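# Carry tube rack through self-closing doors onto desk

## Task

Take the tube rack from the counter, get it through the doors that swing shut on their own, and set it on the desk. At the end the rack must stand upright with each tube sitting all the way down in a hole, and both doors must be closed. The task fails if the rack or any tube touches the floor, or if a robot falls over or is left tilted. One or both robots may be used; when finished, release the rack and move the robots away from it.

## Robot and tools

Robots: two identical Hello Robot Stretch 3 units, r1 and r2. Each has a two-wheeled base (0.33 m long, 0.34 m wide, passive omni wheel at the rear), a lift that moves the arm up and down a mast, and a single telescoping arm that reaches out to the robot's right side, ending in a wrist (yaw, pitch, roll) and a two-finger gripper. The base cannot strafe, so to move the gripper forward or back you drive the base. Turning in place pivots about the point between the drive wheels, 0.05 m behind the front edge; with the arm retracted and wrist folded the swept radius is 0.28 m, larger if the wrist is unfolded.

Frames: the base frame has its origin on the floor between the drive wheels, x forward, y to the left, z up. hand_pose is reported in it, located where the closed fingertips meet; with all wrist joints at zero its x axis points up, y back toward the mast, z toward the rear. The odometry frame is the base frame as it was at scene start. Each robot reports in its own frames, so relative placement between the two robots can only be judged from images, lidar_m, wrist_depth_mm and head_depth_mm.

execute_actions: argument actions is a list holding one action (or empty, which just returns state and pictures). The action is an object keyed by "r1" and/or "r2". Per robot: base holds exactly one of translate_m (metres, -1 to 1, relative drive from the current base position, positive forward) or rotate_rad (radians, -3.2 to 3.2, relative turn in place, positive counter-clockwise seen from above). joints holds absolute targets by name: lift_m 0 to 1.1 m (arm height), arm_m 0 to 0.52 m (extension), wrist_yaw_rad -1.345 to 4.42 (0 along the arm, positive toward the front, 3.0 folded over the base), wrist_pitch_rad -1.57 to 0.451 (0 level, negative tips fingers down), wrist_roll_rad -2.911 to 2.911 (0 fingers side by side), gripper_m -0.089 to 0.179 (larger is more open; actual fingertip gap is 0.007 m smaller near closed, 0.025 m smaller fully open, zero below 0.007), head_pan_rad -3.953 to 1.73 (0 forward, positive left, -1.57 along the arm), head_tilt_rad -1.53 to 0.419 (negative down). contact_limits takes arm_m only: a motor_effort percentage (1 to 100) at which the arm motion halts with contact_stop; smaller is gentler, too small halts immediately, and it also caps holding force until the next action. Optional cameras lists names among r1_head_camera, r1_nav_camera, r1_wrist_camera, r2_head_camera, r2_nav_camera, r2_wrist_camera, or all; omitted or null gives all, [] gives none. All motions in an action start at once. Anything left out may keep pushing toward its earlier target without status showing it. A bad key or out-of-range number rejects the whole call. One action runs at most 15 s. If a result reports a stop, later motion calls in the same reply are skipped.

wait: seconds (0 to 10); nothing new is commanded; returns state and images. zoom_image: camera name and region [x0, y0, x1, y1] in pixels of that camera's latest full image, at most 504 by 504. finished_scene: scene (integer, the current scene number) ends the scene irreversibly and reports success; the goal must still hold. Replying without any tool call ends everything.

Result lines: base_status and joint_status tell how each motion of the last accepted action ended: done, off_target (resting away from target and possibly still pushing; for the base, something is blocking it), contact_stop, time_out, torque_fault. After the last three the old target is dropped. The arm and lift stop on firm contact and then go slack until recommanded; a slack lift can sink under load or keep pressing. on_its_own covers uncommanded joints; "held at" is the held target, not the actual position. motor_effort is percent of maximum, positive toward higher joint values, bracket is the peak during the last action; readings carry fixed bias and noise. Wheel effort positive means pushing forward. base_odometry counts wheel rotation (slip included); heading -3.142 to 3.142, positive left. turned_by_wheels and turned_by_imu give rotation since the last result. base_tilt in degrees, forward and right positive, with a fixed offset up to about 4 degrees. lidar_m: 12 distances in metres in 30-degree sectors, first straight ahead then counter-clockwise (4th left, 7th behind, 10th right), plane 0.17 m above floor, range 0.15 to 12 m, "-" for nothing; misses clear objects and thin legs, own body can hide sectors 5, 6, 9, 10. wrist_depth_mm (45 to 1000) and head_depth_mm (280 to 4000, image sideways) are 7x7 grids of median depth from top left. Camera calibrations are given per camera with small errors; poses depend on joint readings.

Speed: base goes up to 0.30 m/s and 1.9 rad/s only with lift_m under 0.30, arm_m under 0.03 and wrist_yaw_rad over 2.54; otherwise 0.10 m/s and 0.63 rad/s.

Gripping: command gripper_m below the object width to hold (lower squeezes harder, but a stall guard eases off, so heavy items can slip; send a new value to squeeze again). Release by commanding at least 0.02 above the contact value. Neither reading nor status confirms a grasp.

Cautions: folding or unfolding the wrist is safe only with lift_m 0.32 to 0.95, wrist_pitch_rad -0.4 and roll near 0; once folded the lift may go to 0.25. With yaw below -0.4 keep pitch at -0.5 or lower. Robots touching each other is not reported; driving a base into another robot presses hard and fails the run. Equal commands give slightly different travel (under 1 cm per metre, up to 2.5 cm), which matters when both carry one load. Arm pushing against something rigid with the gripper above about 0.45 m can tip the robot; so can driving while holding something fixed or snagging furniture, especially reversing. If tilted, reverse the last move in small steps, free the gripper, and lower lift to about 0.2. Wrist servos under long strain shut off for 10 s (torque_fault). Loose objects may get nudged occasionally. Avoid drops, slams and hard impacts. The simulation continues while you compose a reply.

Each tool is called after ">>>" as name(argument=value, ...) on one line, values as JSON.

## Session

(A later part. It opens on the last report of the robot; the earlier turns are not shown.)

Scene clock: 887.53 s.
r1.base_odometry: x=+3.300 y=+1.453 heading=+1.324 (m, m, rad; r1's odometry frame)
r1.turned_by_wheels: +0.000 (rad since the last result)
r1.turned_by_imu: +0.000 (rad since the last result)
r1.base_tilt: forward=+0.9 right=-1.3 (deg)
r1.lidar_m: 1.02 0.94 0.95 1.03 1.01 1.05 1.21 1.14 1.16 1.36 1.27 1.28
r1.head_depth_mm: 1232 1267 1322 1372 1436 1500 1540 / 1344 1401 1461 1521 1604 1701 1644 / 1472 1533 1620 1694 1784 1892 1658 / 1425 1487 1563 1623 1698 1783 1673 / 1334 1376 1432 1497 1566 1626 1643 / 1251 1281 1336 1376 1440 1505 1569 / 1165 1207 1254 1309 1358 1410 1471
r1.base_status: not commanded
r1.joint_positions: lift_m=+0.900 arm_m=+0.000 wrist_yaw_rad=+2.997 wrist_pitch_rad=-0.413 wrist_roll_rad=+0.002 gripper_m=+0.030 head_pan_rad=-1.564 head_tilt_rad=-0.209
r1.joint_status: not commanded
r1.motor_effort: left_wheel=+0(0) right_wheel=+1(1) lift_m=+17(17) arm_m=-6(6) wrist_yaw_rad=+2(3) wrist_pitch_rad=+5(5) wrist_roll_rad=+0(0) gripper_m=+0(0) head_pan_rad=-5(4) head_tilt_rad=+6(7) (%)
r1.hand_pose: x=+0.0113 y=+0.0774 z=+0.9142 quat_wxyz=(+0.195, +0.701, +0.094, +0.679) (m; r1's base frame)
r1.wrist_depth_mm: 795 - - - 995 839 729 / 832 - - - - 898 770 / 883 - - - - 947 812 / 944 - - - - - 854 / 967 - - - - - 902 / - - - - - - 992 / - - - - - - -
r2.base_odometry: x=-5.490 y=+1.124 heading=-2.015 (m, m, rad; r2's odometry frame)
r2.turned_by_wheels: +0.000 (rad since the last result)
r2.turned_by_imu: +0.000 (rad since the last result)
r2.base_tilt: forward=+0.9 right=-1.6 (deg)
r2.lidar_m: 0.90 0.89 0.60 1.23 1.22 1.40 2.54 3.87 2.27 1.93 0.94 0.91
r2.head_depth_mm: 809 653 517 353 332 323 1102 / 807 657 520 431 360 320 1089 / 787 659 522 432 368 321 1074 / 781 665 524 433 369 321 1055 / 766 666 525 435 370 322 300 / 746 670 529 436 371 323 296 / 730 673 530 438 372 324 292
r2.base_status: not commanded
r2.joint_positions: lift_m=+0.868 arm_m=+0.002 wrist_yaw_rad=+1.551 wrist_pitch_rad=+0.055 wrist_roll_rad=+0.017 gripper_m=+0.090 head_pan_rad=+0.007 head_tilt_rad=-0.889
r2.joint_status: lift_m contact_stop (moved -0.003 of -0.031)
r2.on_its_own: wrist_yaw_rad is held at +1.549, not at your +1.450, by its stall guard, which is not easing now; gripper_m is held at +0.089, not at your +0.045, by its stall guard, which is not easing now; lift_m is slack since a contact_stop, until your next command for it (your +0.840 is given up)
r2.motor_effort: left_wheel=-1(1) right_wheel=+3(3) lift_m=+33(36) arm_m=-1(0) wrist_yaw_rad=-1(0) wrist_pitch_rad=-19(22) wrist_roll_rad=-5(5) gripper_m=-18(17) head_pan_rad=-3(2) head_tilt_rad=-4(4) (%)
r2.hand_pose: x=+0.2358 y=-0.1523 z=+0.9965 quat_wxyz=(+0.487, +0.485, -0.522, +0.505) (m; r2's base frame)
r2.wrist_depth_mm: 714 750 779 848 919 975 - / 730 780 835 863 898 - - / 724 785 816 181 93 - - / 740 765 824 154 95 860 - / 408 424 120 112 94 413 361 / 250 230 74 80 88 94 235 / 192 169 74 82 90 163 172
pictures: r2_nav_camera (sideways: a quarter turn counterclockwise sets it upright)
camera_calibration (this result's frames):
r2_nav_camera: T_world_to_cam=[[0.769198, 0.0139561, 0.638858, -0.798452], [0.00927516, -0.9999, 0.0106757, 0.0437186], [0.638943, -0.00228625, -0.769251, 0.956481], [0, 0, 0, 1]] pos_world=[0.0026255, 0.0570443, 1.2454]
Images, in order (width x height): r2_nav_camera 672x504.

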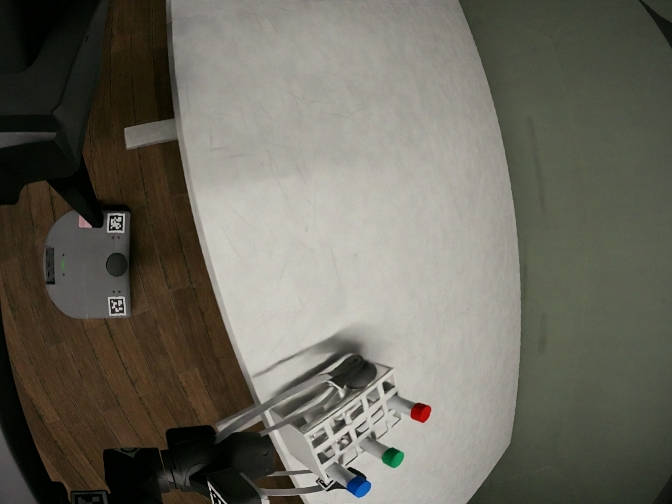

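>>> execute_actions(actions=[{"r2":{"joints":{"lift_m":0.885,"gripper_m":0.15,"wrist_pitch_rad":0}}}], cameras=[])

>>> execute_actions(actions=[{"r2":{"base":{"translate_m":-0.3}}}], cameras=["r2_wrist_camera","r2_nav_camera"])

Scene clock: 894.67 s.
r1.base_odometry: x=+3.300 y=+1.453 heading=+1.324 (m, m, rad; r1's odometry frame)
r1.turned_by_wheels: +0.000 (rad since the last result)
r1.turned_by_imu: -0.002 (rad since the last result)
r1.base_tilt: forward=+0.8 right=-1.4 (deg)
r1.lidar_m: 1.02 0.94 0.95 1.03 1.01 1.05 1.21 1.14 1.16 1.37 1.27 1.28
r1.head_depth_mm: 1214 1266 1322 1379 1439 1507 1560 / 1339 1396 1460 1513 1612 1679 1637 / 1472 1545 1603 1697 1794 1878 1642 / 1427 1489 1547 1627 1681 1779 1655 / 1332 1382 1439 1504 1575 1638 1661 / 1246 1287 1343 1380 1443 1496 1571 / 1170 1207 1256 1305 1355 1406 1459
r1.base_status: not commanded
r1.joint_positions: lift_m=+0.900 arm_m=+0.000 wrist_yaw_rad=+2.997 wrist_pitch_rad=-0.413 wrist_roll_rad=+0.002 gripper_m=+0.030 head_pan_rad=-1.564 head_tilt_rad=-0.209
r1.joint_status: not commanded
r1.motor_effort: left_wheel=+0(0) right_wheel=+1(0) lift_m=+17(17) arm_m=-6(6) wrist_yaw_rad=+3(3) wrist_pitch_rad=+5(5) wrist_roll_rad=+0(0) gripper_m=+0(0) head_pan_rad=-4(5) head_tilt_rad=+6(6) (%)
r1.hand_pose: x=+0.0113 y=+0.0774 z=+0.9142 quat_wxyz=(+0.195, +0.701, +0.094, +0.679) (m; r1's base frame)
r1.wrist_depth_mm: 786 - - - 991 831 726 / 841 - - - - 885 766 / 890 - - - - 941 817 / 923 - - - - - 855 / 973 - - - - - 922 / - - - - - - 979 / - - - - - - -
r2.base_odometry: x=-5.490 y=+1.124 heading=-2.015 (m, m, rad; r2's odometry frame)
r2.turned_by_wheels: +0.000 (rad since the last result)
r2.turned_by_imu: +0.000 (rad since the last result)
r2.base_tilt: forward=+0.9 right=-1.8 (deg)
r2.lidar_m: 0.90 0.89 0.60 1.22 1.22 1.40 2.53 3.88 2.26 1.93 0.94 0.91
r2.head_depth_mm: 810 652 518 356 341 319 1102 / 806 656 519 431 359 320 1088 / 785 661 522 431 368 320 1073 / 782 663 524 433 369 322 1057 / 763 667 526 435 370 322 300 / 747 672 528 436 371 323 296 / 729 674 530 437 372 324 291
r2.base_status: not commanded
r2.joint_positions: lift_m=+0.885 arm_m=+0.002 wrist_yaw_rad=+1.551 wrist_pitch_rad=-0.017 wrist_roll_rad=+0.015 gripper_m=+0.150 head_pan_rad=+0.007 head_tilt_rad=-0.889
r2.joint_status: all done
r2.on_its_own: wrist_yaw_rad is held at +1.549, not at your +1.450, by its stall guard, which is not easing now
r2.motor_effort: left_wheel=-1(1) right_wheel=+3(3) lift_m=+43(45) arm_m=+0(1) wrist_yaw_rad=-1(1) wrist_pitch_rad=+6(19) wrist_roll_rad=-4(5) gripper_m=+0(79) head_pan_rad=-3(4) head_tilt_rad=-4(4) (%)
r2.hand_pose: x=+0.2344 y=-0.1523 z=+0.9950 quat_wxyz=(+0.506, +0.503, -0.504, +0.487) (m; r2's base frame)
r2.wrist_depth_mm: 704 737 773 839 902 951 - / 704 747 800 856 135 - - / 723 789 802 175 89 - - / 654 647 535 151 92 561 563 / 345 371 117 127 94 346 317 / 232 - 76 81 88 93 218 / 184 166 75 82 91 161 159
pictures: none
No camera images: the call's "cameras" was empty. Leave "cameras" out to get every camera's image.

Scene clock: 898.90 s.
r1.base_odometry: x=+3.300 y=+1.453 heading=+1.324 (m, m, rad; r1's odometry frame)
r1.turned_by_wheels: +0.000 (rad since the last result)
r1.turned_by_imu: -0.001 (rad since the last result)
r1.base_tilt: forward=+0.7 right=-1.4 (deg)
r1.lidar_m: 1.02 0.94 0.95 1.03 1.01 1.05 1.21 1.14 1.16 1.37 1.27 1.28
r1.head_depth_mm: 1217 1275 1317 1375 1440 1510 1537 / 1333 1399 1459 1534 1610 1684 1649 / 1467 1540 1618 1704 1789 1890 1673 / 1426 1487 1557 1627 1703 1783 1657 / 1328 1389 1433 1494 1554 1659 1639 / 1245 1291 1341 1390 1440 1498 1551 / 1164 1213 1263 1312 1353 1406 1473
r1.base_status: not commanded
r1.joint_positions: lift_m=+0.900 arm_m=+0.000 wrist_yaw_rad=+2.997 wrist_pitch_rad=-0.413 wrist_roll_rad=+0.002 gripper_m=+0.030 head_pan_rad=-1.564 head_tilt_rad=-0.209
r1.joint_status: not commanded
r1.motor_effort: left_wheel=+0(0) right_wheel=+0(1) lift_m=+17(17) arm_m=-6(6) wrist_yaw_rad=+2(3) wrist_pitch_rad=+5(5) wrist_roll_rad=+0(0) gripper_m=+1(0) head_pan_rad=-4(4) head_tilt_rad=+6(6) (%)
r1.hand_pose: x=+0.0113 y=+0.0774 z=+0.9142 quat_wxyz=(+0.195, +0.701, +0.094, +0.679) (m; r1's base frame)
r1.wrist_depth_mm: 785 - - - - 826 718 / 835 - - - - 896 755 / 899 - - - - 967 793 / 922 - - - - - 863 / 987 - - - - - 895 / - - - - - - 984 / - - - - - - -
r2.base_odometry: x=-5.361 y=+1.395 heading=-2.015 (m, m, rad; r2's odometry frame)
r2.turned_by_wheels: +0.000 (rad since the last result)
r2.turned_by_imu: -0.002 (rad since the last result)
r2.base_tilt: forward=+0.9 right=-1.6 (deg)
r2.lidar_m: 1.18 0.80 1.34 1.14 1.14 1.31 2.26 3.58 2.36 2.02 2.01 1.14
r2.head_depth_mm: 887 502 504 1674 1428 1243 1099 / 890 583 531 1671 1394 1242 1102 / 896 660 522 1678 1433 1249 1104 / 902 662 523 1647 1439 1254 1111 / 909 667 526 1635 1443 1251 1110 / 917 670 529 1611 1449 1253 1114 / 921 674 531 1579 1396 1244 1113
r2.base_status: done
r2.joint_positions: lift_m=+0.885 arm_m=+0.002 wrist_yaw_rad=+1.551 wrist_pitch_rad=-0.017 wrist_roll_rad=+0.015 gripper_m=+0.150 head_pan_rad=+0.007 head_tilt_rad=-0.889
r2.joint_status: not commanded
r2.on_its_own: wrist_yaw_rad is held at +1.549, not at your +1.450, by its stall guard, which is not easing now
r2.motor_effort: left_wheel=-1(5) right_wheel=+2(3) lift_m=+43(43) arm_m=+0(0) wrist_yaw_rad=-2(1) wrist_pitch_rad=+6(6) wrist_roll_rad=-4(4) gripper_m=+0(1) head_pan_rad=-4(3) head_tilt_rad=-4(4) (%)
r2.hand_pose: x=+0.2344 y=-0.1523 z=+0.9949 quat_wxyz=(+0.506, +0.503, -0.504, +0.487) (m; r2's base frame)
r2.wrist_depth_mm: 927 998 - - - - - / 929 - - - - - - / 970 - - - - - - / 662 651 617 388 583 582 565 / 341 373 369 402 - - - / - - - - - - - / - - - - - - -
pictures: r2_nav_camera (sideways: a quarter turn counterclockwise sets it upright), r2_wrist_camera
camera_calibration (this result's frames):
r2_nav_camera: T_world_to_cam=[[0.769222, 0.0139563, 0.638829, -0.798415], [0.00927557, -0.9999, 0.0106756, 0.0437187], [0.638914, -0.00228644, -0.769274, 0.956512], [0, 0, 0, 1]] pos_world=[0.00262341, 0.0570443, 1.2454]
r2_wrist_camera: T_world_to_cam=[[0.0310469, -0.999479, -0.00882649, -0.146283], [-0.192031, 0.00270161, -0.981385, 1.05242], [0.980898, 0.0321639, -0.191847, 0.125421], [0, 0, 0, 1]] pos_world=[0.0836139, -0.153084, 1.0556]
Images, in order (width x height): r2_nav_camera 672x504, r2_wrist_camera 644x364.

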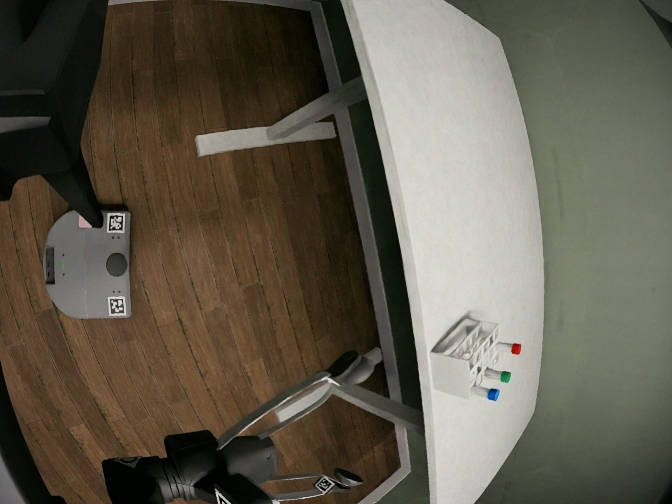

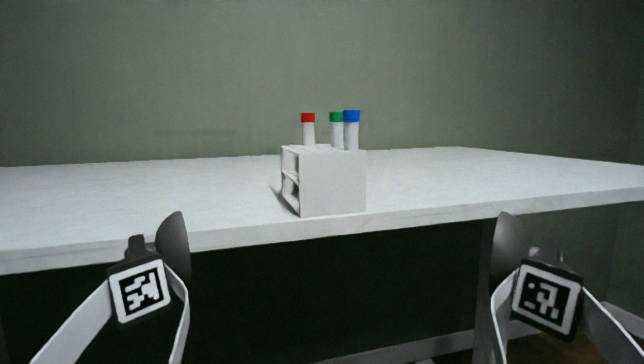

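>>> execute_actions(actions=[{"r2":{"base":{"translate_m":-0.3}}}], cameras=[])

>>> finished_scene(scene=2)

Scene clock: 906.00 s.
r1.base_odometry: x=+3.300 y=+1.453 heading=+1.324 (m, m, rad; r1's odometry frame)
r1.turned_by_wheels: +0.000 (rad since the last result)
r1.turned_by_imu: -0.002 (rad since the last result)
r1.base_tilt: forward=+0.7 right=-1.5 (deg)
r1.lidar_m: 1.02 0.94 0.95 1.02 1.01 1.05 1.21 1.14 1.16 1.36 1.26 1.28
r1.head_depth_mm: 1228 1265 1319 1381 1443 1508 1550 / 1337 1393 1456 1542 1612 1688 1660 / 1460 1549 1614 1694 1778 1893 1655 / 1423 1489 1544 1632 1698 1778 1673 / 1329 1380 1437 1495 1574 1638 1643 / 1248 1286 1344 1386 1445 1501 1562 / 1165 1211 1258 1303 1354 1413 1463
r1.base_status: not commanded
r1.joint_positions: lift_m=+0.900 arm_m=+0.000 wrist_yaw_rad=+2.997 wrist_pitch_rad=-0.413 wrist_roll_rad=+0.002 gripper_m=+0.030 head_pan_rad=-1.564 head_tilt_rad=-0.209
r1.joint_status: not commanded
r1.motor_effort: left_wheel=+0(0) right_wheel=+1(1) lift_m=+17(17) arm_m=-6(6) wrist_yaw_rad=+3(2) wrist_pitch_rad=+5(5) wrist_roll_rad=+0(0) gripper_m=+1(0) head_pan_rad=-4(4) head_tilt_rad=+6(6) (%)
r1.hand_pose: x=+0.0113 y=+0.0774 z=+0.9142 quat_wxyz=(+0.195, +0.701, +0.094, +0.679) (m; r1's base frame)
r1.wrist_depth_mm: 776 - - - 976 841 723 / 829 - - - - 876 764 / 887 - - - - 950 805 / 941 - - - - - 846 / 988 - - - - - 909 / - - - - - - 969 / - - - - - - -
r2.base_odometry: x=-5.232 y=+1.666 heading=-2.015 (m, m, rad; r2's odometry frame)
r2.turned_by_wheels: +0.000 (rad since the last result)
r2.turned_by_imu: -0.002 (rad since the last result)
r2.base_tilt: forward=+1.0 right=-1.7 (deg)
r2.lidar_m: 1.47 1.04 1.24 1.06 1.05 1.20 2.04 3.31 2.47 2.10 2.10 1.40
r2.head_depth_mm: 697 1677 1906 1668 1424 1242 1098 / 724 1625 1913 1668 1399 1247 1105 / 897 746 1872 1678 1434 1247 1104 / 902 746 1844 1692 1441 1255 1107 / 907 722 1771 1685 1438 1255 1109 / 916 724 1717 1701 1445 1260 1112 / 920 701 1621 1595 1439 1256 1118
r2.base_status: done
r2.joint_positions: lift_m=+0.885 arm_m=+0.002 wrist_yaw_rad=+1.551 wrist_pitch_rad=-0.017 wrist_roll_rad=+0.015 gripper_m=+0.150 head_pan_rad=+0.007 head_tilt_rad=-0.889
r2.joint_status: not commanded
r2.on_its_own: wrist_yaw_rad is held at +1.549, not at your +1.450, by its stall guard, which is not easing now
r2.motor_effort: left_wheel=-1(4) right_wheel=+2(2) lift_m=+43(43) arm_m=+1(1) wrist_yaw_rad=-1(1) wrist_pitch_rad=+6(5) wrist_roll_rad=-4(4) gripper_m=+1(0) head_pan_rad=-3(3) head_tilt_rad=-5(4) (%)
r2.hand_pose: x=+0.2344 y=-0.1523 z=+0.9949 quat_wxyz=(+0.506, +0.503, -0.504, +0.487) (m; r2's base frame)
r2.wrist_depth_mm: - - - - - - - / - - - - - - - / - - - - - - - / 667 772 752 796 - - - / - - - - - - - / - - - - - - - / - - - - - - -
pictures: none
No camera images: the call's "cameras" was empty. Leave "cameras" out to get every camera's image.

The scene is finished: the task was done.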